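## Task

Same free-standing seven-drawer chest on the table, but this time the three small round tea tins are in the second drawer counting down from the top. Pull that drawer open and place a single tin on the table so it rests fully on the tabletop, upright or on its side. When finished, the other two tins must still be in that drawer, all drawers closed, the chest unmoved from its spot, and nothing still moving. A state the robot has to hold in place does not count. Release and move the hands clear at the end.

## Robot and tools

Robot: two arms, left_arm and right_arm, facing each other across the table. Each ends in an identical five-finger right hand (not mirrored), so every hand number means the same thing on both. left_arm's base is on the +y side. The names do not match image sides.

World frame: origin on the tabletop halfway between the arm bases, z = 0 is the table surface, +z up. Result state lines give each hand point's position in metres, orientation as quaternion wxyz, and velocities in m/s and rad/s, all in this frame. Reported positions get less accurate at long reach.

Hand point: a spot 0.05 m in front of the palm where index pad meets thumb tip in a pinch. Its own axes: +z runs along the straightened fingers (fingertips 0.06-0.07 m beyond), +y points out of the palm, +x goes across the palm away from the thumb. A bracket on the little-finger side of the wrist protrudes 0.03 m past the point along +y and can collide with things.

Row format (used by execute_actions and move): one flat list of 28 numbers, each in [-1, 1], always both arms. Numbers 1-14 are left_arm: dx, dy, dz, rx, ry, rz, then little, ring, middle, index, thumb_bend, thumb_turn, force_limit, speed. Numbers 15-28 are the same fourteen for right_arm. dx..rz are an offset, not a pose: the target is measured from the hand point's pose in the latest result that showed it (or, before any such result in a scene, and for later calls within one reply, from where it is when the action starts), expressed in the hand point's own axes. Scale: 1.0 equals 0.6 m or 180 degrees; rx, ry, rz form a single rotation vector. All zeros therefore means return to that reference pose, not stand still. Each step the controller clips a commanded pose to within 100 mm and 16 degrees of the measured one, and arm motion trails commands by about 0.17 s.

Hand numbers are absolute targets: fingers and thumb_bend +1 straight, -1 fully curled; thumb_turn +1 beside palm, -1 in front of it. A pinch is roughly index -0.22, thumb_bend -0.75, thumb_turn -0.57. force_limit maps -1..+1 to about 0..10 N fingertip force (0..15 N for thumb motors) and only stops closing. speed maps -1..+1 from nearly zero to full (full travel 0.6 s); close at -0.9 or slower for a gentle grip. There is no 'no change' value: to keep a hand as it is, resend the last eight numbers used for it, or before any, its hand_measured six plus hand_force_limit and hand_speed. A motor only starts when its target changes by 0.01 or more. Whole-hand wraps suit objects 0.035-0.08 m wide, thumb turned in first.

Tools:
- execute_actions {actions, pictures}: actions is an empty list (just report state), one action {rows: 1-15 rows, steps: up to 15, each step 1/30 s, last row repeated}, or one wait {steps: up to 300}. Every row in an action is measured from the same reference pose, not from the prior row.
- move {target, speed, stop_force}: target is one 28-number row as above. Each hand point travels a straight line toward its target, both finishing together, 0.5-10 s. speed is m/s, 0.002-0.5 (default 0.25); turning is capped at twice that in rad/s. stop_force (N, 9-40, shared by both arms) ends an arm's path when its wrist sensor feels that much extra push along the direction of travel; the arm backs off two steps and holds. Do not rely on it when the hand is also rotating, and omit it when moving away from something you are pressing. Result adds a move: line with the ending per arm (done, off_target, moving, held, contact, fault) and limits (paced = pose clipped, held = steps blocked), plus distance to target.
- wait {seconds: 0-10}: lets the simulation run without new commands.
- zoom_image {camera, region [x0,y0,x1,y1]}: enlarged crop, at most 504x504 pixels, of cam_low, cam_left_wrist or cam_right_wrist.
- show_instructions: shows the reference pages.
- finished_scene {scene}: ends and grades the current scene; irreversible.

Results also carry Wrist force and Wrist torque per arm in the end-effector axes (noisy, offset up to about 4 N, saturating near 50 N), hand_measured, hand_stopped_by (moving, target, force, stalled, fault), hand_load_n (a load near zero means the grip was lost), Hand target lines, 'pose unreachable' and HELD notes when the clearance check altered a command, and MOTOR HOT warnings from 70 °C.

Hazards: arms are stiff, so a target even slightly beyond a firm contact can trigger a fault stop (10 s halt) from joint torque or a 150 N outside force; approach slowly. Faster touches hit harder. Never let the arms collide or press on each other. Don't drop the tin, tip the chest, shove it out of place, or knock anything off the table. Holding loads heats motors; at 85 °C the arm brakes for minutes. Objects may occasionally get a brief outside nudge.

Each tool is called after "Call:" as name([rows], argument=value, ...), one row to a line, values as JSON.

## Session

Call:
execute_actions(actions=[])

Scene clock: 0.00 s of 6600.00 s.
left_arm: end_effector_position=(+0.2764, +0.4312, +0.4769) hand_measured=(+1.000, +1.000, +1.000, +1.000, +1.000, +1.000) hand_load_n=(+0.0, +0.0, +0.0, +0.0, +0.0, +0.0) hand_stopped_by=(target, target, target, target, target, target) hand_force_limit=0.00 hand_speed=-0.80 end_effector_quat_wxyz=(+0.017, +0.387, +0.922, +0.004) end_effector_velocity=(+0.000, -0.001, -0.001) end_effector_angular_velocity=(+0.001, +0.001, -0.000) | right_arm: end_effector_position=(+0.0996, -0.2673, +0.4782) hand_measured=(+1.000, +1.000, +1.000, +1.000, +1.000, +1.000) hand_load_n=(+0.0, +0.0, +0.0, +0.0, +0.0, +0.0) hand_stopped_by=(target, target, target, target, target, target) hand_force_limit=0.00 hand_speed=-0.80 end_effector_quat_wxyz=(-0.009, -0.386, +0.922, -0.005) end_effector_velocity=(-0.000, +0.000, +0.002) end_effector_angular_velocity=(+0.003, -0.004, +0.002)
Joint positions: left_arm=[ 0.575 -1.744  1.363  1.931  1.543 -1.903] | right_arm=[-1.169 -1.733  1.354  1.969  1.579 -1.915]
Joint velocities: left_arm=[-0.     0.002  0.001 -0.001  0.     0.   ] | right_arm=[ 0.    -0.    -0.005  0.001 -0.001 -0.002]
Wrist force (N, on the end effector, along its own x y z axes, offset not removed): no reading
Wrist torque (N m, same axes, about the end effector's origin, offset not removed): no reading
Hand target (left_arm): +0.276, +0.431, +0.477; +0.017, +0.387, +0.922, +0.004
Hand target (right_arm): +0.100, -0.267, +0.478; -0.009, -0.386, +0.922, -0.005
camera_calibration (this result's frames):
cam_left_wrist: T_world_to_cam=[[0.755427, 0.655225, -0.00322031, -0.489767], [0.533665, -0.61241, 0.583228, -0.164859], [0.380174, -0.442305, -0.812302, 0.598751], [0, 0, 0, 1]] pos_world=[0.230333, 0.484777, 0.58094]
cam_right_wrist: T_world_to_cam=[[-0.599814, 0.798511, -0.0510299, 0.310301], [0.684965, 0.545394, 0.483082, -0.142], [0.413577, 0.254805, -0.874087, 0.578908], [0, 0, 0, 1]] pos_world=[0.0439645, -0.317841, 0.590448]

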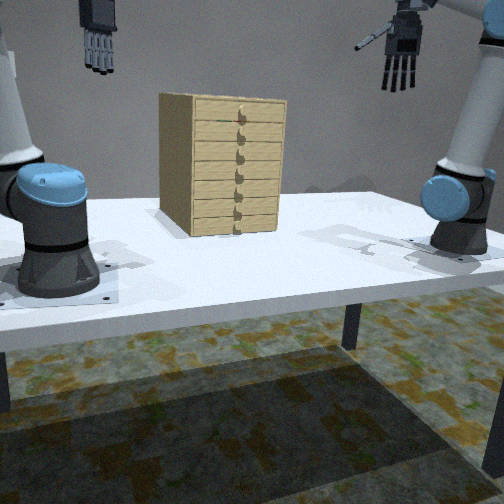

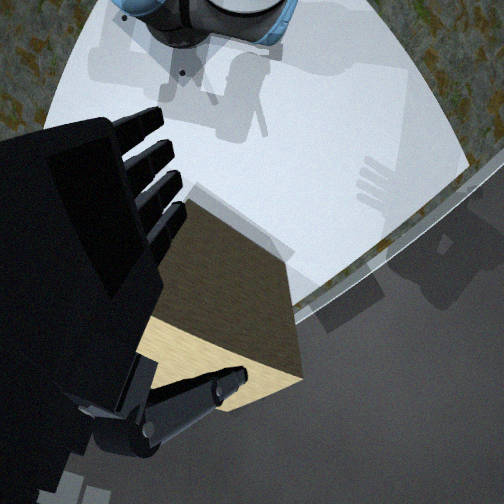

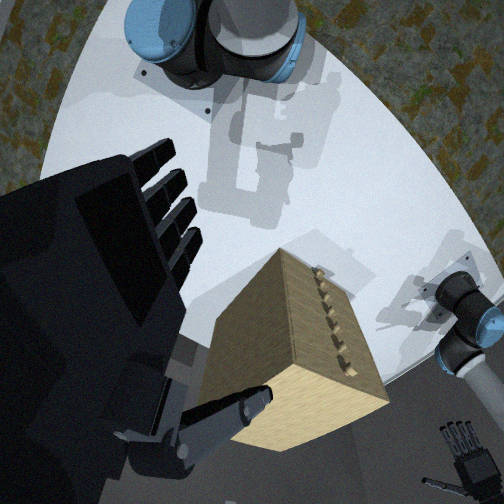

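Call:
zoom_image(camera="cam_right_wrist", region=[250, 230, 420, 420])

Call:
zoom_image(camera="cam_low", region=[140, 70, 310, 250])

Call:
zoom_image(camera="cam_left_wrist", region=[130, 170, 330, 430])

Region (250, 230, 420, 420) of cam_right_wrist's 504x504 image, scaled by 2.653, with more detail than that image has; it fills the left 451 columns of this view, and the rest is white.

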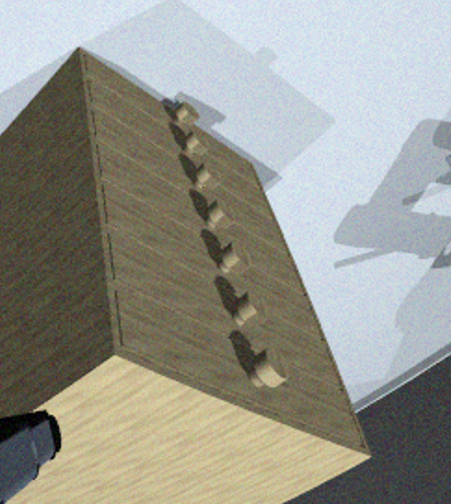

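Region (140, 70, 310, 250) of cam_low's 504x504 image, scaled by 2.800, with more detail than that image has.

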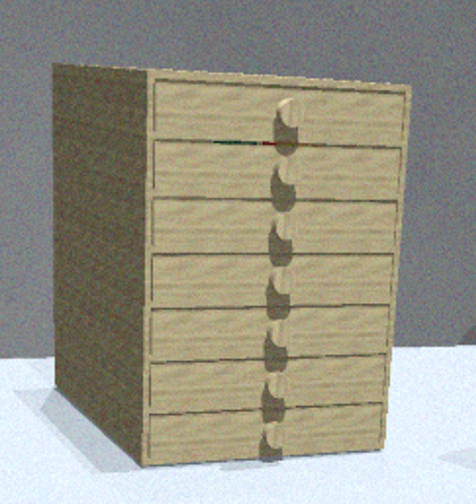

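Region (130, 170, 330, 430) of cam_left_wrist's 504x504 image, scaled by 1.938, with more detail than that image has; it fills the left 388 columns of this view, and the rest is white.

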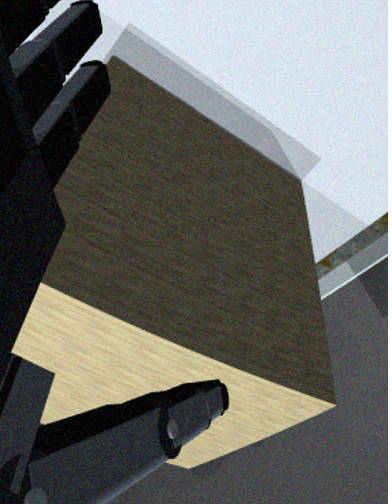

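Call:
move(target=[0,0,0,0,0,0, 1,1,1,1,1,1,0,-0.8, -0.097,0.141,0.081,0,0,0.908, 1,1,1,0.55,-0.75,-0.57,0.7,0], speed=0.45)

Scene clock: 123.80 s of 6600.00 s.
left_arm: end_effector_position=(+0.2764, +0.4312, +0.4769) hand_measured=(+1.000, +1.000, +1.000, +1.000, +1.000, +1.000) hand_load_n=(+0.0, +0.0, +0.0, +0.0, +0.0, +0.0) hand_stopped_by=(target, target, target, target, target, target) hand_force_limit=0.00 hand_speed=-0.80 end_effector_quat_wxyz=(+0.017, +0.387, +0.922, +0.004) end_effector_velocity=(+0.000, +0.000, -0.000) end_effector_angular_velocity=(-0.000, -0.001, +0.001) | right_arm: end_effector_position=(+0.0798, -0.1674, +0.4280) hand_measured=(+1.000, +1.000, +1.000, +0.550, -0.750, -0.570) hand_load_n=(+0.0, +0.0, +0.0, +0.0, +0.0, +0.0) hand_stopped_by=(target, target, target, target, target, target) hand_force_limit=0.70 hand_speed=0.00 end_effector_quat_wxyz=(+0.003, +0.857, +0.515, -0.010) end_effector_velocity=(+0.001, -0.000, -0.000) end_effector_angular_velocity=(-0.003, -0.002, -0.013)
Joint positions: left_arm=[ 0.575 -1.744  1.363  1.931  1.543 -1.903] | right_arm=[-0.457 -1.265  0.986  1.87   1.564  1.649]
Joint velocities: left_arm=[ 0.    -0.001  0.    -0.    -0.001 -0.001] | right_arm=[-0.002  0.002 -0.001  0.     0.003  0.012]
Wrist force (N, on the end effector, along its own x y z axes, offset not removed): left_arm=[0.7 0.7 0.5] | right_arm=[1.5 -0.1 -0.5]
Wrist torque (N m, same axes, about the end effector's origin, offset not removed): left_arm=[0.15 -0.16 -0.03] | right_arm=[-0.11 -0.21 0.37]
Hand target (left_arm): +0.276, +0.431, +0.477; +0.017, +0.387, +0.922, +0.004
Hand target (right_arm): +0.080, -0.167, +0.428; +0.003, +0.857, +0.515, -0.010
Off the commanded pose (left_arm): 0.000 m, 0 deg.
Off the commanded pose (right_arm): 0.000 m, 0 deg.
After step 90, 117.00 s passed at rest.
move: done
camera_calibration (this result's frames):
cam_left_wrist: T_world_to_cam=[[0.755427, 0.655225, -0.0032203, -0.489767], [0.533665, -0.612411, 0.583228, -0.164859], [0.380173, -0.442305, -0.812302, 0.598751], [0, 0, 0, 1]] pos_world=[0.230333, 0.484777, 0.58094]
cam_right_wrist: T_world_to_cam=[[0.802016, -0.595367, -0.0480438, -0.130376], [-0.489346, -0.701054, 0.518714, -0.288892], [-0.342506, -0.392507, -0.853597, 0.461011], [0, 0, 0, 1]] pos_world=[0.121095, -0.0992003, 0.537106]

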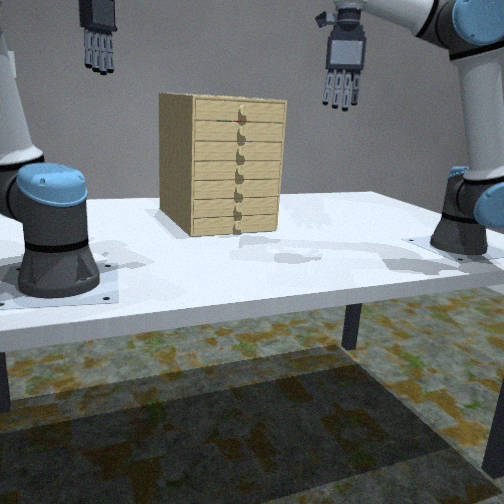

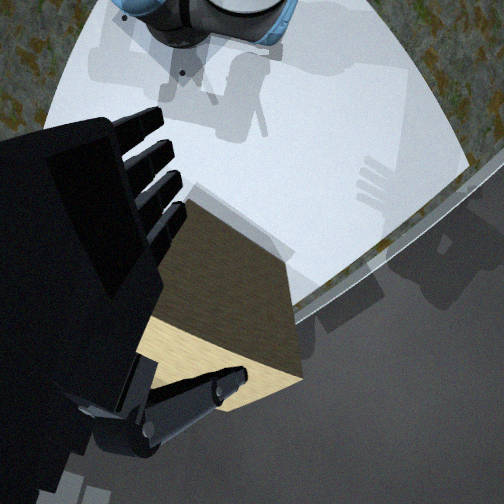

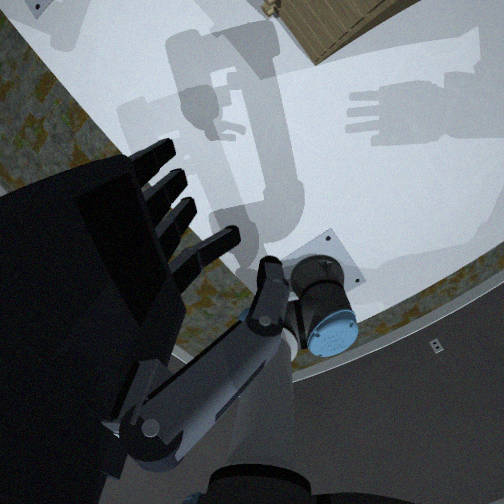

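Call:
move(target=[0,0,0,0,0,0, 1,1,1,1,1,1,0,-0.8, 0.3457,-0.0668,0.2167,-0.0013,0.5064,-0.0013, 1,1,1,0.55,-0.75,-0.57,0.7,0], speed=0.35)

Scene clock: 145.30 s of 6600.00 s.
left_arm: end_effector_position=(+0.2764, +0.4312, +0.4769) hand_measured=(+1.000, +1.000, +1.000, +1.000, +1.000, +1.000) hand_load_n=(+0.0, +0.0, +0.0, +0.0, +0.0, +0.0) hand_stopped_by=(target, target, target, target, target, target) hand_force_limit=0.00 hand_speed=-0.80 end_effector_quat_wxyz=(+0.017, +0.387, +0.922, +0.004) end_effector_velocity=(+0.001, -0.001, -0.000) end_effector_angular_velocity=(+0.002, +0.000, -0.000) | right_arm: end_effector_position=(+0.1400, +0.0326, +0.2942) hand_measured=(+1.000, +1.000, +1.000, +0.550, -0.750, -0.570) hand_load_n=(+0.0, +0.0, +0.0, +0.0, +0.0, +0.0) hand_stopped_by=(target, target, target, target, target, target) hand_force_limit=0.70 hand_speed=0.00 end_effector_quat_wxyz=(-0.363, +0.606, +0.365, +0.606) end_effector_velocity=(-0.000, +0.002, -0.000) end_effector_angular_velocity=(+0.012, -0.007, +0.002)
Joint positions: left_arm=[ 0.575 -1.744  1.363  1.931  1.543 -1.903] | right_arm=[-0.315 -1.587  2.014 -0.425  1.791  1.569]
Joint velocities: left_arm=[ 0.     0.003 -0.    -0.    -0.     0.001] | right_arm=[ 0.001  0.004  0.007 -0.024 -0.001 -0.003]
Wrist force (N, on the end effector, along its own x y z axes, offset not removed): left_arm=[-0.2 -0.7 -0.3] | right_arm=[-0.2 3.3 1.1]
Wrist torque (N m, same axes, about the end effector's origin, offset not removed): left_arm=[0.01 0.03 -0.12] | right_arm=[0.30 0.10 0.15]
Hand target (left_arm): +0.276, +0.431, +0.477; +0.017, +0.387, +0.922, +0.004
Hand target (right_arm): +0.140, +0.033, +0.294; -0.364, +0.606, +0.365, +0.606
Off the commanded pose (left_arm): 0.000 m, 0 deg.
Off the commanded pose (right_arm): 0.000 m, 0 deg.
After step 90, 15.60 s passed at rest.
move: done
camera_calibration (this result's frames):
cam_left_wrist: T_world_to_cam=[[0.755427, 0.655225, -0.00322002, -0.489768], [0.533665, -0.612411, 0.583228, -0.164859], [0.380174, -0.442304, -0.812302, 0.598751], [0, 0, 0, 1]] pos_world=[0.230333, 0.484777, 0.58094]
cam_right_wrist: T_world_to_cam=[[0.894311, -0.422581, -0.147082, -0.0555077], [-0.327638, -0.394591, -0.858459, 0.32271], [0.304731, 0.815919, -0.491341, 0.209322], [0, 0, 0, 1]] pos_world=[0.0915865, -0.0669072, 0.371718]

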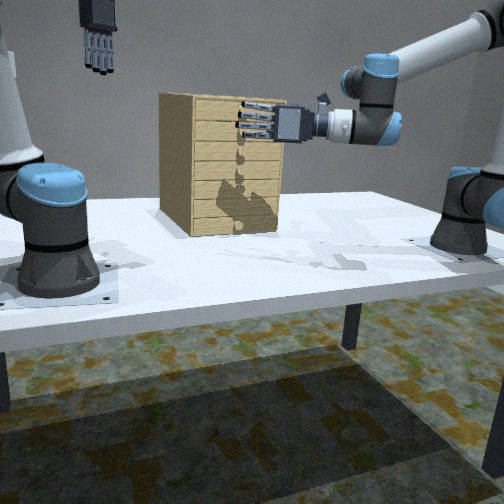

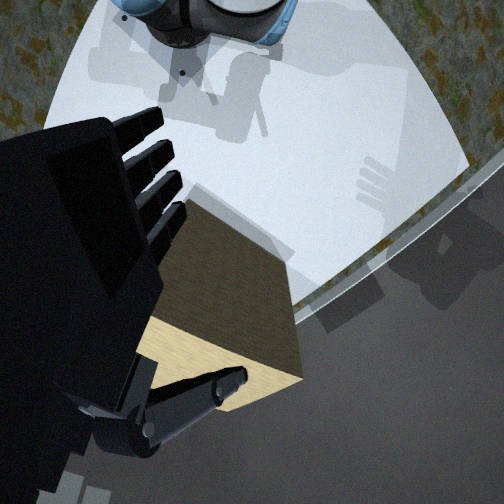

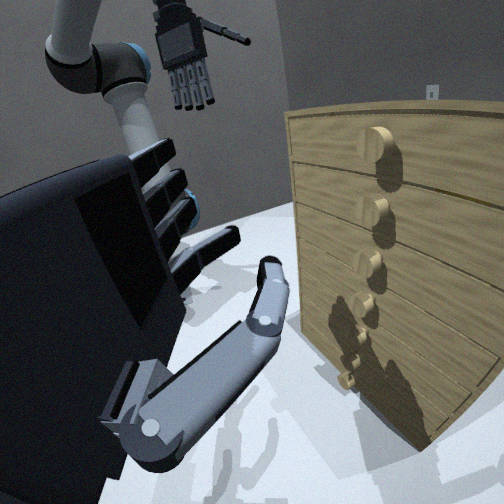

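Call:
zoom_image(camera="cam_right_wrist", region=[270, 90, 470, 300])

Region (270, 90, 470, 300) of cam_right_wrist's 504x504 image, scaled by 2.400, with more detail than that image has; it fills the left 480 columns of this view, and the rest is white.

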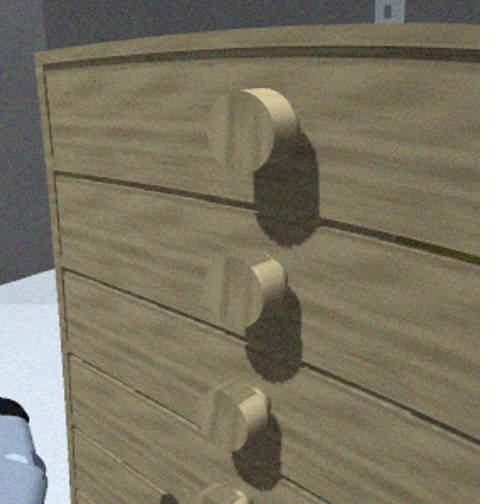

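Call:
move(target=[0,0,0,0,0,0, 1,1,1,1,1,1,0,-0.8, 0.0013,0.1295,0.0745,0,0,0, 1,1,1,0.55,-0.75,-0.57,0.7,0], speed=0.15)

Scene clock: 177.33 s of 6600.00 s.
left_arm: end_effector_position=(+0.2764, +0.4312, +0.4769) hand_measured=(+1.000, +1.000, +1.000, +1.000, +1.000, +1.000) hand_load_n=(+0.0, +0.0, +0.0, +0.0, +0.0, +0.0) hand_stopped_by=(target, target, target, target, target, target) hand_force_limit=0.00 hand_speed=-0.80 end_effector_quat_wxyz=(+0.017, +0.387, +0.922, +0.004) end_effector_velocity=(+0.000, -0.000, -0.000) end_effector_angular_velocity=(-0.000, +0.000, -0.001) | right_arm: end_effector_position=(+0.2295, +0.0355, +0.2950) hand_measured=(+1.000, +1.000, +1.000, +0.550, -0.750, -0.570) hand_load_n=(+0.0, +0.0, +0.0, +0.0, +0.0, +0.0) hand_stopped_by=(target, target, target, target, target, target) hand_force_limit=0.70 hand_speed=0.00 end_effector_quat_wxyz=(-0.363, +0.606, +0.365, +0.606) end_effector_velocity=(+0.002, +0.000, -0.000) end_effector_angular_velocity=(-0.001, +0.000, +0.001)
Joint positions: left_arm=[ 0.575 -1.744  1.363  1.931  1.543 -1.903] | right_arm=[-0.548 -1.576  2.001 -0.423  1.559  1.568]
Joint velocities: left_arm=[-0.     0.001  0.    -0.     0.     0.   ] | right_arm=[-0.004  0.001 -0.001  0.001 -0.005 -0.   ]
Wrist force (N, on the end effector, along its own x y z axes, offset not removed): left_arm=[-0.3 0.3 1.1] | right_arm=[2.0 1.8 -1.0]
Wrist torque (N m, same axes, about the end effector's origin, offset not removed): left_arm=[0.12 -0.04 -0.14] | right_arm=[0.23 -0.20 0.45]
Hand target (left_arm): +0.276, +0.431, +0.477; +0.017, +0.387, +0.922, +0.004
Hand target (right_arm): +0.230, +0.036, +0.295; -0.363, +0.606, +0.365, +0.606
Off the commanded pose (left_arm): 0.000 m, 0 deg.
Off the commanded pose (right_arm): 0.000 m, 0 deg.
After step 90, 27.90 s passed at rest.
move: done
camera_calibration (this result's frames):
cam_left_wrist: T_world_to_cam=[[0.755427, 0.655225, -0.0032202, -0.489767], [0.533665, -0.612411, 0.583228, -0.164859], [0.380174, -0.442305, -0.812302, 0.598751], [0, 0, 0, 1]] pos_world=[0.230333, 0.484777, 0.58094]
cam_right_wrist: T_world_to_cam=[[0.894311, -0.422652, -0.146879, -0.134254], [-0.327503, -0.394641, -0.858487, 0.353834], [0.304876, 0.815858, -0.491352, 0.18003], [0, 0, 0, 1]] pos_world=[0.18106, -0.0639842, 0.372501]

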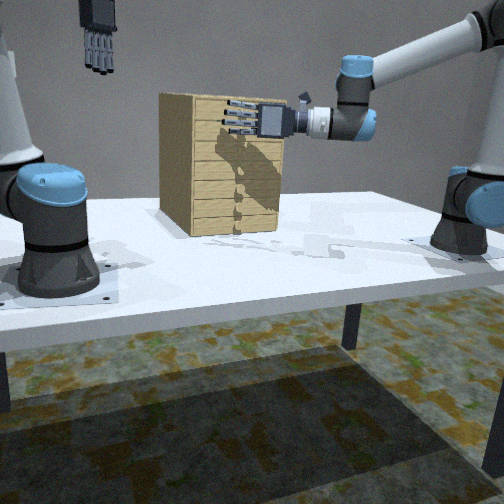

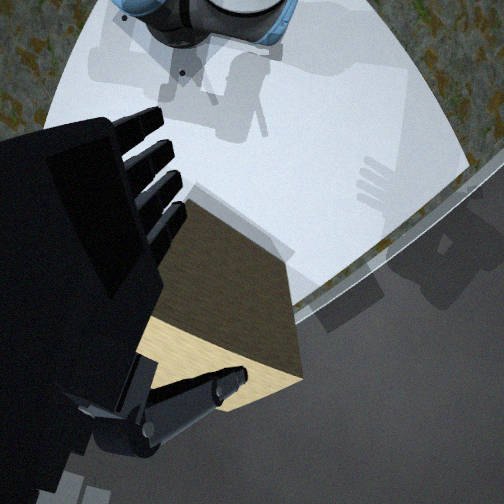

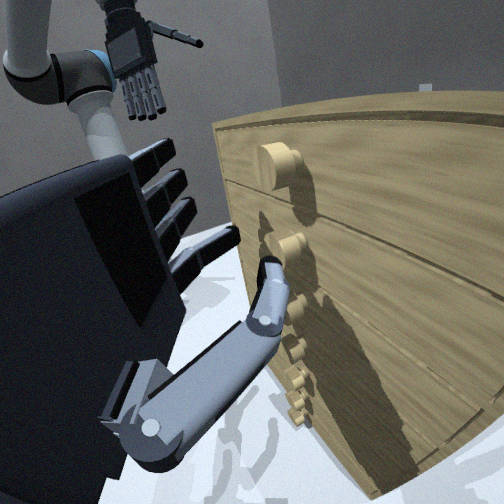

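Call:
zoom_image(camera="cam_right_wrist", region=[200, 120, 360, 320])

Region (200, 120, 360, 320) of cam_right_wrist's 504x504 image, scaled by 2.520, with more detail than that image has; it fills the left 403 columns of this view, and the rest is white.

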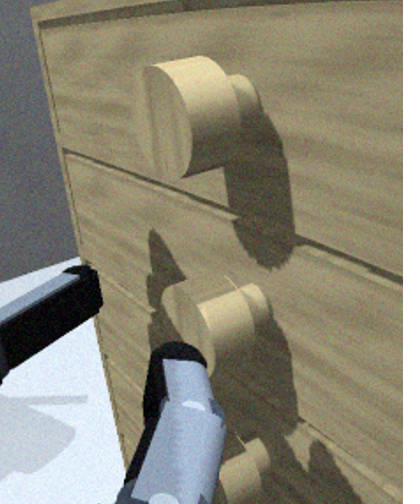

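Call:
move(target=[0,0,0,0,0,0, 1,1,1,1,1,1,0,-0.8, 0,0.0275,0.0174,0,0,0, 1,1,1,0.55,-0.75,-0.57,0.7,0], speed=0.03)

Scene clock: 197.73 s of 6600.00 s.
left_arm: end_effector_position=(+0.2764, +0.4312, +0.4769) hand_measured=(+1.000, +1.000, +1.000, +1.000, +1.000, +1.000) hand_load_n=(+0.0, +0.0, +0.0, +0.0, +0.0, +0.0) hand_stopped_by=(target, target, target, target, target, target) hand_force_limit=0.00 hand_speed=-0.80 end_effector_quat_wxyz=(+0.017, +0.387, +0.922, +0.004) end_effector_velocity=(-0.000, +0.000, +0.000) end_effector_angular_velocity=(-0.001, +0.000, +0.001) | right_arm: end_effector_position=(+0.2488, +0.0369, +0.2950) hand_measured=(+1.000, +1.000, +1.000, +0.550, -0.750, -0.570) hand_load_n=(+0.0, +0.0, +0.0, +0.0, +0.0, +0.0) hand_stopped_by=(target, target, target, target, target, target) hand_force_limit=0.70 hand_speed=0.00 end_effector_quat_wxyz=(-0.363, +0.606, +0.365, +0.606) end_effector_velocity=(+0.001, +0.001, +0.000) end_effector_angular_velocity=(+0.001, +0.001, +0.002)
Joint positions: left_arm=[ 0.575 -1.744  1.363  1.931  1.543 -1.903] | right_arm=[-0.592 -1.564  1.989 -0.423  1.514  1.568]
Joint velocities: left_arm=[-0.    -0.001  0.     0.001  0.    -0.001] | right_arm=[-0.003  0.001 -0.002  0.    -0.005  0.001]
Wrist force (N, on the end effector, along its own x y z axes, offset not removed): left_arm=[-0.3 -0.1 1.0] | right_arm=[-0.3 1.3 -5.3]
Wrist torque (N m, same axes, about the end effector's origin, offset not removed): left_arm=[-0.04 -0.08 -0.06] | right_arm=[0.53 0.18 0.24]
Hand target (left_arm): +0.276, +0.431, +0.477; +0.017, +0.387, +0.922, +0.004
Hand target (right_arm): +0.249, +0.037, +0.295; -0.363, +0.606, +0.365, +0.606
Off the commanded pose (left_arm): 0.000 m, 0 deg.
Off the commanded pose (right_arm): 0.000 m, 0 deg.
After step 90, 16.43 s passed at rest.
move: done
camera_calibration (this result's frames):
cam_left_wrist: T_world_to_cam=[[0.755427, 0.655225, -0.00322014, -0.489767], [0.533665, -0.612411, 0.583228, -0.164859], [0.380174, -0.442305, -0.812302, 0.598751], [0, 0, 0, 1]] pos_world=[0.230333, 0.484777, 0.58094]
cam_right_wrist: T_world_to_cam=[[0.894306, -0.422669, -0.146862, -0.150889], [-0.327497, -0.394645, -0.858487, 0.360711], [0.304897, 0.815847, -0.491356, 0.172974], [0, 0, 0, 1]] pos_world=[0.200334, -0.0625436, 0.372498]

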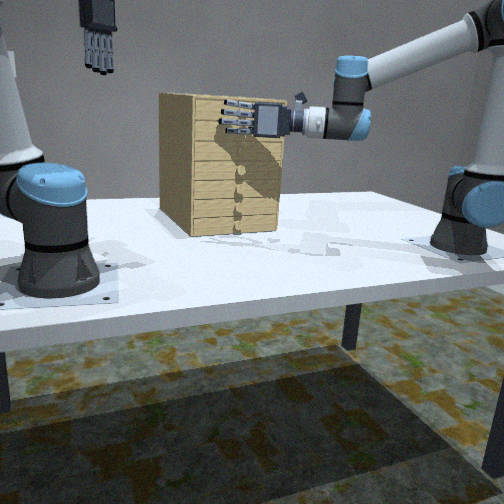

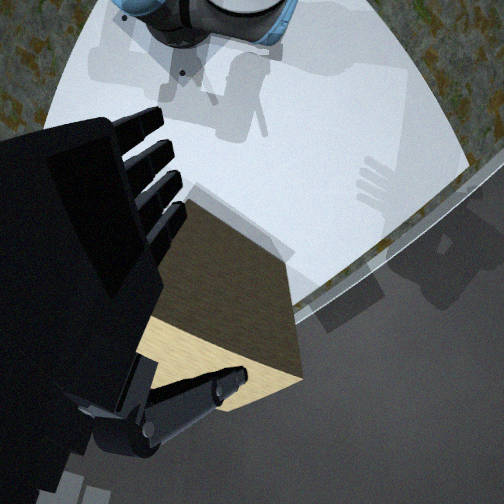

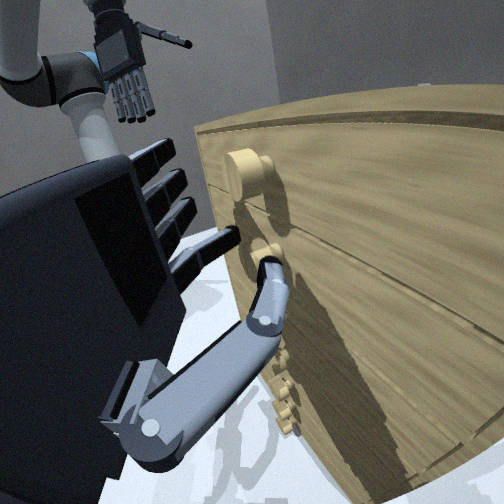

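Call:
execute_actions([
  {"rows": [[0,0,0,0,0,0, 1,1,1,1,1,1,0,-0.8, 0,0,0,0,0,0, 1,1,1,-0.5,-0.8,-0.57,0.7,-0.6]], "steps": 15},
], pictures=false)

Call:
wait(seconds=1.5)

Scene clock: 202.17 s of 6600.00 s.
left_arm: end_effector_position=(+0.2764, +0.4312, +0.4769) hand_measured=(+1.000, +1.000, +1.000, +1.000, +1.000, +1.000) hand_load_n=(+0.0, +0.0, +0.0, +0.0, +0.0, +0.0) hand_stopped_by=(target, target, target, target, target, target) hand_force_limit=0.00 hand_speed=-0.80 end_effector_quat_wxyz=(+0.017, +0.387, +0.922, +0.004) end_effector_velocity=(-0.000, -0.001, -0.001) end_effector_angular_velocity=(+0.000, +0.002, +0.000) | right_arm: end_effector_position=(+0.2488, +0.0370, +0.2950) hand_measured=(+1.000, +1.000, +1.000, +0.286, -0.798, -0.570) hand_load_n=(+0.0, +0.0, +0.0, +0.0, +1.0, +0.0) hand_stopped_by=(target, target, target, moving, target, target) hand_force_limit=0.70 hand_speed=-0.60 end_effector_quat_wxyz=(-0.363, +0.606, +0.365, +0.606) end_effector_velocity=(-0.000, -0.000, -0.000) end_effector_angular_velocity=(-0.001, -0.001, -0.000)
Joint positions: left_arm=[ 0.575 -1.744  1.363  1.931  1.543 -1.903] | right_arm=[-0.592 -1.564  1.989 -0.423  1.514  1.568]
Joint velocities: left_arm=[ 0.     0.001  0.001 -0.001  0.002  0.   ] | right_arm=[ 0.    -0.     0.     0.001  0.001 -0.001]
Wrist force (N, on the end effector, along its own x y z axes, offset not removed): left_arm=[1.6 -0.3 0.0] | right_arm=[1.7 3.3 -0.1]
Wrist torque (N m, same axes, about the end effector's origin, offset not removed): left_arm=[0.10 -0.26 0.09] | right_arm=[0.40 -0.26 0.37]
Hand target (left_arm): +0.276, +0.431, +0.477; +0.017, +0.387, +0.922, +0.004
Hand target (right_arm): +0.249, +0.037, +0.295; -0.363, +0.606, +0.365, +0.606
Off the commanded pose (left_arm): 0.000 m, 0 deg.
Off the commanded pose (right_arm): 0.000 m, 0 deg.
Steps of this call (steps 1 to 90: nothing new was sent; then 0.93 s passed at rest; steps 91 to 105: all 15 steps of this action). Readings (end_effector_position | what the end effector reports):
91: left_arm (+0.2764, +0.4312, +0.4769) | right_arm (+0.2490, +0.0370, +0.2950) | left_arm hand_measured=(+1.000, +1.000, +1.000, +1.000, +1.000, +1.000) hand_load_n=(+0.0, +0.0, +0.0, +0.0, +0.0, +0.0) hand_stopped_by=(target, target, target, target, target, target) hand_force_limit=0.00 hand_speed=-0.80 | right_arm hand_measured=(+1.000, +1.000, +1.000, +0.550, -0.750, -0.570) hand_load_n=(+0.0, +0.0, +0.0, +0.0, +0.0, +0.0) hand_stopped_by=(target, target, target, moving, moving, target) hand_force_limit=0.70 hand_speed=-0.60
92: left_arm (+0.2764, +0.4312, +0.4769) | right_arm (+0.2490, +0.0370, +0.2950) | left_arm hand_measured=(+1.000, +1.000, +1.000, +1.000, +1.000, +1.000) hand_load_n=(+0.0, +0.0, +0.0, +0.0, +0.0, +0.0) hand_stopped_by=(target, target, target, target, target, target) hand_force_limit=0.00 hand_speed=-0.80 | right_arm hand_measured=(+1.000, +1.000, +1.000, +0.550, -0.750, -0.570) hand_load_n=(+0.0, +0.0, +0.0, +0.0, +0.0, +0.0) hand_stopped_by=(target, target, target, moving, moving, target) hand_force_limit=0.70 hand_speed=-0.60
94: left_arm (+0.2764, +0.4312, +0.4769) | right_arm (+0.2490, +0.0370, +0.2950) | left_arm hand_measured=(+1.000, +1.000, +1.000, +1.000, +1.000, +1.000) hand_load_n=(+0.0, +0.0, +0.0, +0.0, +0.0, +0.0) hand_stopped_by=(target, target, target, target, target, target) hand_force_limit=0.00 hand_speed=-0.80 | right_arm hand_measured=(+1.000, +1.000, +1.000, +0.530, -0.762, -0.570) hand_load_n=(+0.0, +0.0, +0.0, +0.0, +1.0, +0.0) hand_stopped_by=(target, target, target, moving, moving, target) hand_force_limit=0.70 hand_speed=-0.60
98: left_arm (+0.2764, +0.4312, +0.4769) | right_arm (+0.2489, +0.0370, +0.2950) | left_arm hand_measured=(+1.000, +1.000, +1.000, +1.000, +1.000, +1.000) hand_load_n=(+0.0, +0.0, +0.0, +0.0, +0.0, +0.0) hand_stopped_by=(target, target, target, target, target, target) hand_force_limit=0.00 hand_speed=-0.80 | right_arm hand_measured=(+1.000, +1.000, +1.000, +0.440, -0.798, -0.570) hand_load_n=(+0.0, +0.0, +0.0, +0.0, +1.0, +0.0) hand_stopped_by=(target, target, target, moving, moving, target) hand_force_limit=0.70 hand_speed=-0.60
105: the state above

Scene clock: 203.67 s of 6600.00 s.
left_arm: end_effector_position=(+0.2764, +0.4312, +0.4769) hand_measured=(+1.000, +1.000, +1.000, +1.000, +1.000, +1.000) hand_load_n=(+0.0, +0.0, +0.0, +0.0, +0.0, +0.0) hand_stopped_by=(target, target, target, target, target, target) hand_force_limit=0.00 hand_speed=-0.80 end_effector_quat_wxyz=(+0.017, +0.387, +0.922, +0.004) end_effector_velocity=(-0.000, +0.001, -0.000) end_effector_angular_velocity=(+0.003, +0.002, +0.001) | right_arm: end_effector_position=(+0.2488, +0.0369, +0.2950) hand_measured=(+1.000, +1.000, +1.000, +0.164, -0.796, -0.570) hand_load_n=(+0.0, +0.0, +0.0, +11.0, +6.5, -1.5) hand_stopped_by=(target, target, target, force, target, target) hand_force_limit=0.70 hand_speed=-0.60 end_effector_quat_wxyz=(-0.363, +0.606, +0.365, +0.606) end_effector_velocity=(+0.000, +0.001, +0.001) end_effector_angular_velocity=(+0.002, +0.002, +0.001)
Joint positions: left_arm=[ 0.575 -1.744  1.363  1.931  1.543 -1.903] | right_arm=[-0.592 -1.564  1.989 -0.423  1.514  1.568]
Joint velocities: left_arm=[ 0.    -0.     0.001  0.002  0.    -0.001] | right_arm=[-0.001  0.    -0.002  0.001 -0.001  0.003]
Wrist force (N, on the end effector, along its own x y z axes, offset not removed): left_arm=[0.1 -0.7 1.1] | right_arm=[4.3 0.3 0.5]
Wrist torque (N m, same axes, about the end effector's origin, offset not removed): left_arm=[0.00 -0.14 -0.09] | right_arm=[0.29 -0.62 0.41]
Hand target (left_arm): +0.276, +0.431, +0.477; +0.017, +0.387, +0.922, +0.004
Hand target (right_arm): +0.249, +0.037, +0.295; -0.363, +0.606, +0.365, +0.606
Off the commanded pose (left_arm): 0.000 m, 0 deg.
Off the commanded pose (right_arm): 0.000 m, 0 deg.
Steps of this call (steps 1 to 45: nothing new was sent). Readings (end_effector_position | what the end effector reports):
1: left_arm (+0.2764, +0.4312, +0.4769) | right_arm (+0.2488, +0.0370, +0.2950) | left_arm hand_measured=(+1.000, +1.000, +1.000, +1.000, +1.000, +1.000) hand_load_n=(+0.0, +0.0, +0.0, +0.0, +0.0, +0.0) hand_stopped_by=(target, target, target, target, target, target) hand_force_limit=0.00 hand_speed=-0.80 | right_arm hand_measured=(+1.000, +1.000, +1.000, +0.264, -0.798, -0.570) hand_load_n=(+0.0, +0.0, +0.0, +0.5, +1.0, +0.0) hand_stopped_by=(target, target, target, moving, target, target) hand_force_limit=0.70 hand_speed=-0.60
2: left_arm (+0.2764, +0.4312, +0.4769) | right_arm (+0.2488, +0.0370, +0.2950) | left_arm hand_measured=(+1.000, +1.000, +1.000, +1.000, +1.000, +1.000) hand_load_n=(+0.0, +0.0, +0.0, +0.0, +0.0, +0.0) hand_stopped_by=(target, target, target, target, target, target) hand_force_limit=0.00 hand_speed=-0.80 | right_arm hand_measured=(+1.000, +1.000, +1.000, +0.242, -0.798, -0.570) hand_load_n=(+0.0, +0.0, +0.0, +3.0, +1.5, +0.0) hand_stopped_by=(target, target, target, moving, target, target) hand_force_limit=0.70 hand_speed=-0.60
4: left_arm (+0.2764, +0.4312, +0.4769) | right_arm (+0.2488, +0.0370, +0.2950) | left_arm hand_measured=(+1.000, +1.000, +1.000, +1.000, +1.000, +1.000) hand_load_n=(+0.0, +0.0, +0.0, +0.0, +0.0, +0.0) hand_stopped_by=(target, target, target, target, target, target) hand_force_limit=0.00 hand_speed=-0.80 | right_arm hand_measured=(+1.000, +1.000, +1.000, +0.198, -0.798, -0.570) hand_load_n=(+0.0, +0.0, +0.0, +4.0, +2.5, +0.0) hand_stopped_by=(target, target, target, moving, target, target) hand_force_limit=0.70 hand_speed=-0.60
8: left_arm (+0.2764, +0.4312, +0.4769) | right_arm (+0.2488, +0.0370, +0.2950) | left_arm hand_measured=(+1.000, +1.000, +1.000, +1.000, +1.000, +1.000) hand_load_n=(+0.0, +0.0, +0.0, +0.0, +0.0, +0.0) hand_stopped_by=(target, target, target, target, target, target) hand_force_limit=0.00 hand_speed=-0.80 | right_arm hand_measured=(+1.000, +1.000, +1.000, +0.164, -0.796, -0.570) hand_load_n=(+0.0, +0.0, +0.0, +10.5, +6.5, -1.0) hand_stopped_by=(target, target, target, force, target, target) hand_force_limit=0.70 hand_speed=-0.60
45: the state above
camera_calibration (this result's frames):
cam_left_wrist: T_world_to_cam=[[0.755427, 0.655225, -0.00322019, -0.489767], [0.533665, -0.612411, 0.583228, -0.164859], [0.380174, -0.442305, -0.812302, 0.598751], [0, 0, 0, 1]] pos_world=[0.230333, 0.484777, 0.58094]
cam_right_wrist: T_world_to_cam=[[0.894309, -0.422662, -0.14686, -0.150886], [-0.327494, -0.394647, -0.858488, 0.360711], [0.304892, 0.815849, -0.491356, 0.172975], [0, 0, 0, 1]] pos_world=[0.20033, -0.0625422, 0.372499]

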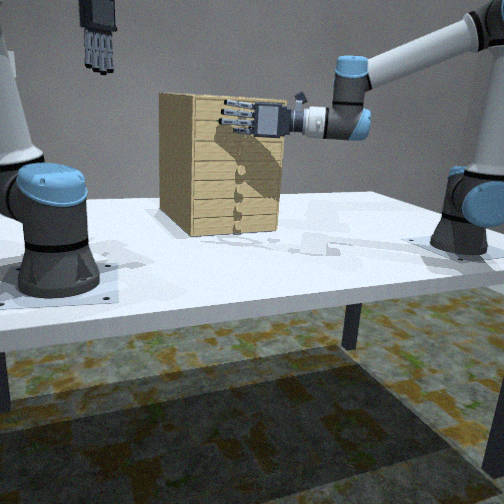

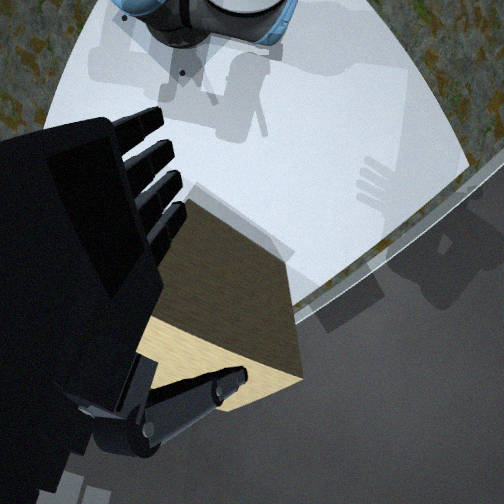

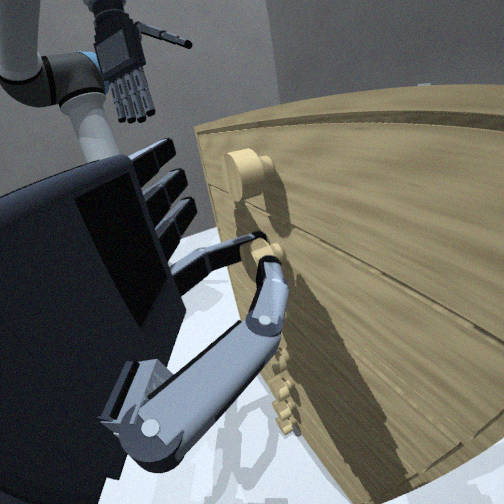

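Call:
move(target=[0,0,0,0,0,0, 1,1,1,1,1,1,0,-0.8, 0,-0.287,-0.1695,0,0,0, 1,1,1,-0.5,-0.8,-0.57,0.7,-0.6], speed=0.07)

Scene clock: 243.17 s of 6600.00 s.
left_arm: end_effector_position=(+0.2764, +0.4312, +0.4769) hand_measured=(+1.000, +1.000, +1.000, +1.000, +1.000, +1.000) hand_load_n=(+0.0, +0.0, +0.0, +0.0, +0.0, +0.0) hand_stopped_by=(target, target, target, target, target, target) hand_force_limit=0.00 hand_speed=-0.80 end_effector_quat_wxyz=(+0.017, +0.387, +0.922, +0.004) end_effector_velocity=(+0.001, -0.001, -0.001) end_effector_angular_velocity=(+0.004, +0.002, +0.001) | right_arm: end_effector_position=(+0.0491, +0.0281, +0.2950) hand_measured=(+1.000, +1.000, +1.000, +0.164, -0.794, -0.570) hand_load_n=(+0.0, +0.0, +0.0, +11.0, +8.0, -1.5) hand_stopped_by=(target, target, target, force, target, target) hand_force_limit=0.70 hand_speed=-0.60 end_effector_quat_wxyz=(-0.363, +0.606, +0.365, +0.606) end_effector_velocity=(-0.002, -0.000, -0.001) end_effector_angular_velocity=(-0.001, -0.000, -0.001)
Joint positions: left_arm=[ 0.575 -1.744  1.363  1.931  1.543 -1.903] | right_arm=[-0.064 -1.55   1.975 -0.423  2.042  1.569]
Joint velocities: left_arm=[ 0.     0.004  0.    -0.     0.    -0.001] | right_arm=[ 0.007  0.003 -0.001 -0.001  0.008 -0.   ]
Wrist force (N, on the end effector, along its own x y z axes, offset not removed): left_arm=[-0.9 -0.9 0.1] | right_arm=[1.5 2.9 -0.1]
Wrist torque (N m, same axes, about the end effector's origin, offset not removed): left_arm=[0.00 0.11 -0.17] | right_arm=[0.44 -0.30 0.34]
Hand target (left_arm): +0.276, +0.431, +0.477; +0.017, +0.387, +0.922, +0.004
Hand target (right_arm): +0.049, +0.028, +0.295; -0.363, +0.606, +0.365, +0.606
Off the commanded pose (left_arm): 0.000 m, 0 deg.
Off the commanded pose (right_arm): 0.000 m, 0 deg.
After step 90, 33.23 s passed at rest.
move: done
camera_calibration (this result's frames):
cam_left_wrist: T_world_to_cam=[[0.755427, 0.655225, -0.00322033, -0.489767], [0.533665, -0.612411, 0.583228, -0.164859], [0.380173, -0.442305, -0.812302, 0.598751], [0, 0, 0, 1]] pos_world=[0.230333, 0.484777, 0.58094]
cam_right_wrist: T_world_to_cam=[[0.894306, -0.422597, -0.147067, 0.0240548], [-0.327641, -0.394612, -0.858448, 0.291783], [0.304743, 0.8159, -0.491364, 0.241091], [0, 0, 0, 1]] pos_world=[0.000616592, -0.0714001, 0.372482]

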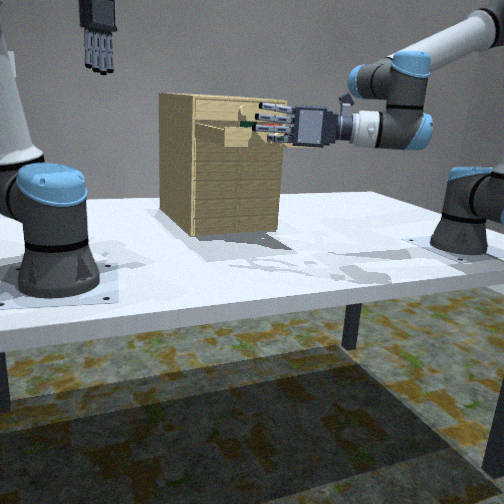

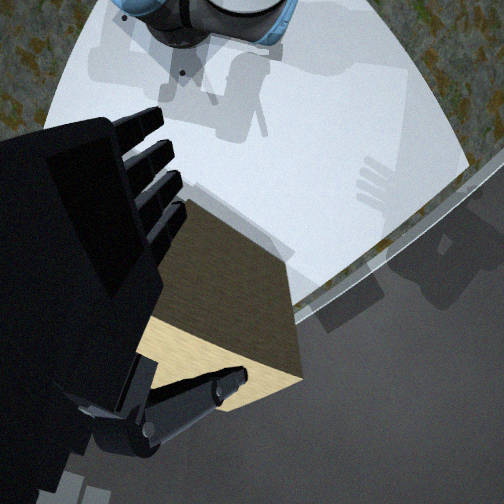

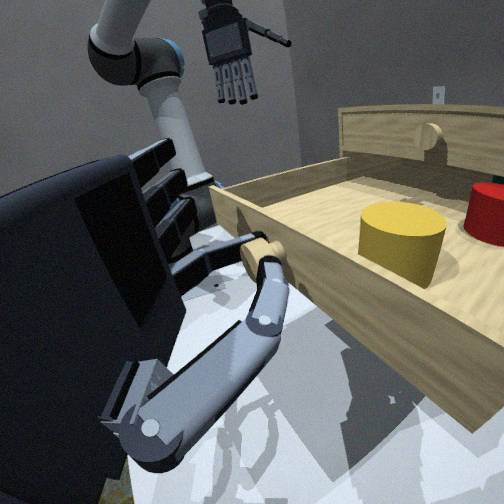

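Call:
zoom_image(camera="cam_right_wrist", region=[300, 90, 504, 310])

Call:
zoom_image(camera="cam_low", region=[150, 70, 330, 200])

Region (300, 90, 504, 310) of cam_right_wrist's 504x504 image, scaled by 2.291, with more detail than that image has; it fills the left 467 columns of this view, and the rest is white.

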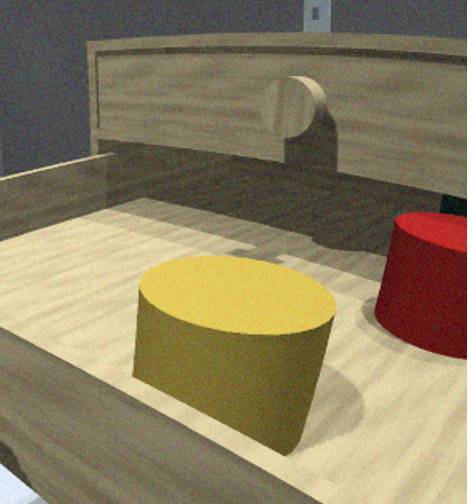

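Region (150, 70, 330, 200) of cam_low's 504x504 image, scaled by 2.800, with more detail than that image has.

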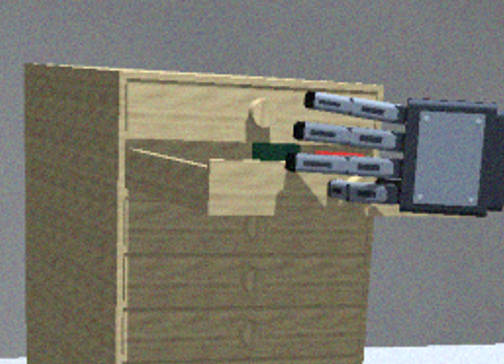

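Call:
execute_actions([
  {"rows": [[0,0,0,0,0,0, 1,1,1,1,1,1,0,-0.8, 0,0,0,0,0,0, 1,1,1,0.6,-0.65,-0.57,0.7,0]], "steps": 12},
], pictures=false)

Call:
move(target=[0,0,0,0,0,0, 1,1,1,1,1,1,0,-0.8, 0,-0.0696,-0.0457,0,0,0, 1,1,1,0.6,-0.65,-0.57,0.7,0], speed=0.1)

Scene clock: 307.67 s of 6600.00 s.
left_arm: end_effector_position=(+0.2764, +0.4312, +0.4769) hand_measured=(+1.000, +1.000, +1.000, +1.000, +1.000, +1.000) hand_load_n=(+0.0, +0.0, +0.0, +0.0, +0.0, +0.0) hand_stopped_by=(target, target, target, target, target, target) hand_force_limit=0.00 hand_speed=-0.80 end_effector_quat_wxyz=(+0.017, +0.387, +0.922, +0.004) end_effector_velocity=(+0.000, -0.001, +0.000) end_effector_angular_velocity=(-0.001, -0.000, +0.000) | right_arm: end_effector_position=(+0.0490, +0.0281, +0.2950) hand_measured=(+1.000, +1.000, +1.000, +0.600, -0.650, -0.570) hand_load_n=(+0.0, +0.0, +0.0, +0.0, +0.0, +0.0) hand_stopped_by=(target, target, target, moving, target, target) hand_force_limit=0.70 hand_speed=0.00 end_effector_quat_wxyz=(-0.363, +0.606, +0.365, +0.606) end_effector_velocity=(+0.001, -0.000, -0.000) end_effector_angular_velocity=(-0.001, -0.001, -0.000)
Joint positions: left_arm=[ 0.575 -1.744  1.363  1.931  1.543 -1.903] | right_arm=[-0.064 -1.55   1.975 -0.423  2.042  1.569]
Joint velocities: left_arm=[-0.     0.001 -0.002 -0.001  0.    -0.   ] | right_arm=[-0.001 -0.001  0.001  0.    -0.001 -0.001]
Wrist force (N, on the end effector, along its own x y z axes, offset not removed): left_arm=[-1.3 0.1 0.3] | right_arm=[-0.3 -0.8 -1.0]
Wrist torque (N m, same axes, about the end effector's origin, offset not removed): left_arm=[0.13 0.15 -0.23] | right_arm=[-0.11 0.04 0.12]
Hand target (left_arm): +0.276, +0.431, +0.477; +0.017, +0.387, +0.922, +0.004
Hand target (right_arm): +0.049, +0.028, +0.295; -0.363, +0.606, +0.365, +0.606
Off the commanded pose (left_arm): 0.000 m, 0 deg.
Off the commanded pose (right_arm): 0.000 m, 0 deg.
Steps of this call (steps 1 to 90: nothing new was sent; then 61.10 s passed at rest; steps 91 to 102: all 12 steps of this action). Readings (end_effector_position | what the end effector reports):
91: left_arm (+0.2764, +0.4312, +0.4769) | right_arm (+0.0488, +0.0281, +0.2950) | left_arm hand_measured=(+1.000, +1.000, +1.000, +1.000, +1.000, +1.000) hand_load_n=(+0.0, +0.0, +0.0, +0.0, +0.0, +0.0) hand_stopped_by=(target, target, target, target, target, target) hand_force_limit=0.00 hand_speed=-0.80 | right_arm hand_measured=(+1.000, +1.000, +1.000, +0.164, -0.794, -0.570) hand_load_n=(+0.0, +0.0, +0.0, +10.5, +8.0, -1.5) hand_stopped_by=(target, target, target, moving, moving, target) hand_force_limit=0.70 hand_speed=0.00
92: left_arm (+0.2764, +0.4312, +0.4769) | right_arm (+0.0488, +0.0281, +0.2950) | left_arm hand_measured=(+1.000, +1.000, +1.000, +1.000, +1.000, +1.000) hand_load_n=(+0.0, +0.0, +0.0, +0.0, +0.0, +0.0) hand_stopped_by=(target, target, target, target, target, target) hand_force_limit=0.00 hand_speed=-0.80 | right_arm hand_measured=(+1.000, +1.000, +1.000, +0.164, -0.794, -0.570) hand_load_n=(+0.0, +0.0, +0.0, +10.5, +8.0, -1.5) hand_stopped_by=(target, target, target, moving, moving, target) hand_force_limit=0.70 hand_speed=0.00
94: left_arm (+0.2764, +0.4312, +0.4769) | right_arm (+0.0489, +0.0281, +0.2950) | left_arm hand_measured=(+1.000, +1.000, +1.000, +1.000, +1.000, +1.000) hand_load_n=(+0.0, +0.0, +0.0, +0.0, +0.0, +0.0) hand_stopped_by=(target, target, target, target, target, target) hand_force_limit=0.00 hand_speed=-0.80 | right_arm hand_measured=(+1.000, +1.000, +1.000, +0.214, -0.768, -0.570) hand_load_n=(+0.0, +0.0, +0.0, +0.0, +0.0, +0.0) hand_stopped_by=(target, target, target, moving, moving, target) hand_force_limit=0.70 hand_speed=0.00
98: left_arm (+0.2764, +0.4312, +0.4769) | right_arm (+0.0490, +0.0281, +0.2950) | left_arm hand_measured=(+1.000, +1.000, +1.000, +1.000, +1.000, +1.000) hand_load_n=(+0.0, +0.0, +0.0, +0.0, +0.0, +0.0) hand_stopped_by=(target, target, target, target, target, target) hand_force_limit=0.00 hand_speed=-0.80 | right_arm hand_measured=(+1.000, +1.000, +1.000, +0.436, -0.650, -0.570) hand_load_n=(+0.0, +0.0, +0.0, +0.0, +0.0, +0.0) hand_stopped_by=(target, target, target, moving, moving, target) hand_force_limit=0.70 hand_speed=0.00
102: the state above

Scene clock: 308.87 s of 6600.00 s.
left_arm: end_effector_position=(+0.2764, +0.4312, +0.4769) hand_measured=(+1.000, +1.000, +1.000, +1.000, +1.000, +1.000) hand_load_n=(+0.0, +0.0, +0.0, +0.0, +0.0, +0.0) hand_stopped_by=(target, target, target, target, target, target) hand_force_limit=0.00 hand_speed=-0.80 end_effector_quat_wxyz=(+0.017, +0.387, +0.922, +0.004) end_effector_velocity=(+0.000, +0.000, +0.000) end_effector_angular_velocity=(+0.002, -0.000, -0.000) | right_arm: end_effector_position=(-0.0005, +0.0235, +0.2950) hand_measured=(+1.000, +1.000, +1.000, +0.600, -0.650, -0.570) hand_load_n=(+0.0, +0.0, +0.0, +0.0, +0.0, +0.0) hand_stopped_by=(target, target, target, target, target, target) hand_force_limit=0.70 hand_speed=0.00 end_effector_quat_wxyz=(-0.363, +0.606, +0.365, +0.606) end_effector_velocity=(-0.003, +0.000, +0.000) end_effector_angular_velocity=(+0.002, +0.001, +0.001)
Joint positions: left_arm=[ 0.575 -1.744  1.363  1.931  1.543 -1.903] | right_arm=[ 0.069 -1.514  1.937 -0.421  2.175  1.57 ]
Joint velocities: left_arm=[ 0.     0.    -0.     0.001 -0.001  0.   ] | right_arm=[ 0.007  0.002 -0.003 -0.001  0.007  0.001]
Wrist force (N, on the end effector, along its own x y z axes, offset not removed): left_arm=[-0.3 -0.2 1.4] | right_arm=[0.7 1.1 0.5]
Wrist torque (N m, same axes, about the end effector's origin, offset not removed): left_arm=[0.02 -0.02 -0.13] | right_arm=[0.26 -0.28 0.37]
Hand target (left_arm): +0.276, +0.431, +0.477; +0.017, +0.387, +0.922, +0.004
Hand target (right_arm): -0.001, +0.023, +0.295; -0.363, +0.606, +0.365, +0.606
Off the commanded pose (left_arm): 0.000 m, 0 deg.
Off the commanded pose (right_arm): 0.000 m, 0 deg.
move: done
camera_calibration (this result's frames):
cam_left_wrist: T_world_to_cam=[[0.755427, 0.655225, -0.00322006, -0.489768], [0.533665, -0.61241, 0.583228, -0.164859], [0.380174, -0.442305, -0.812302, 0.598751], [0, 0, 0, 1]] pos_world=[0.230333, 0.484777, 0.58094]
cam_right_wrist: T_world_to_cam=[[0.894331, -0.422526, -0.147118, 0.0664664], [-0.327656, -0.39463, -0.858434, 0.27373], [0.304653, 0.815928, -0.491373, 0.259938], [0, 0, 0, 1]] pos_world=[-0.0489446, -0.0759846, 0.372484]

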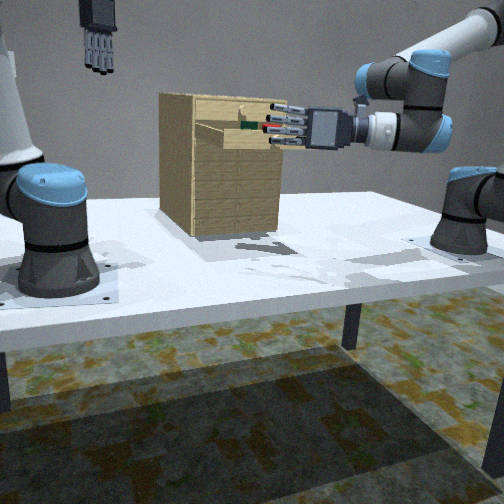

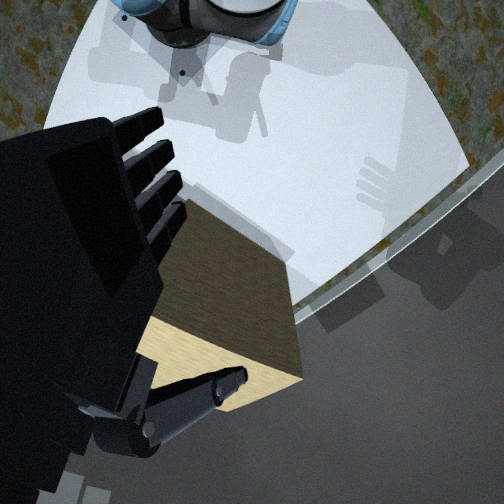

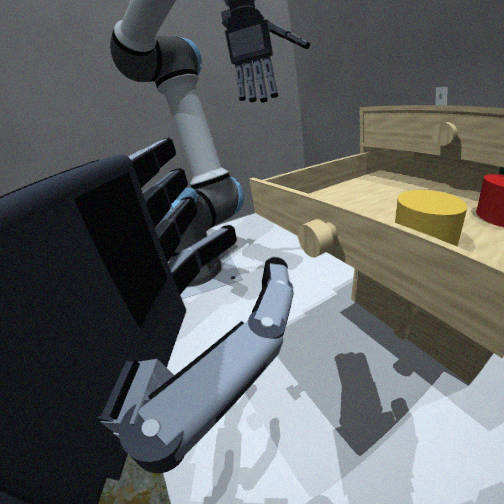

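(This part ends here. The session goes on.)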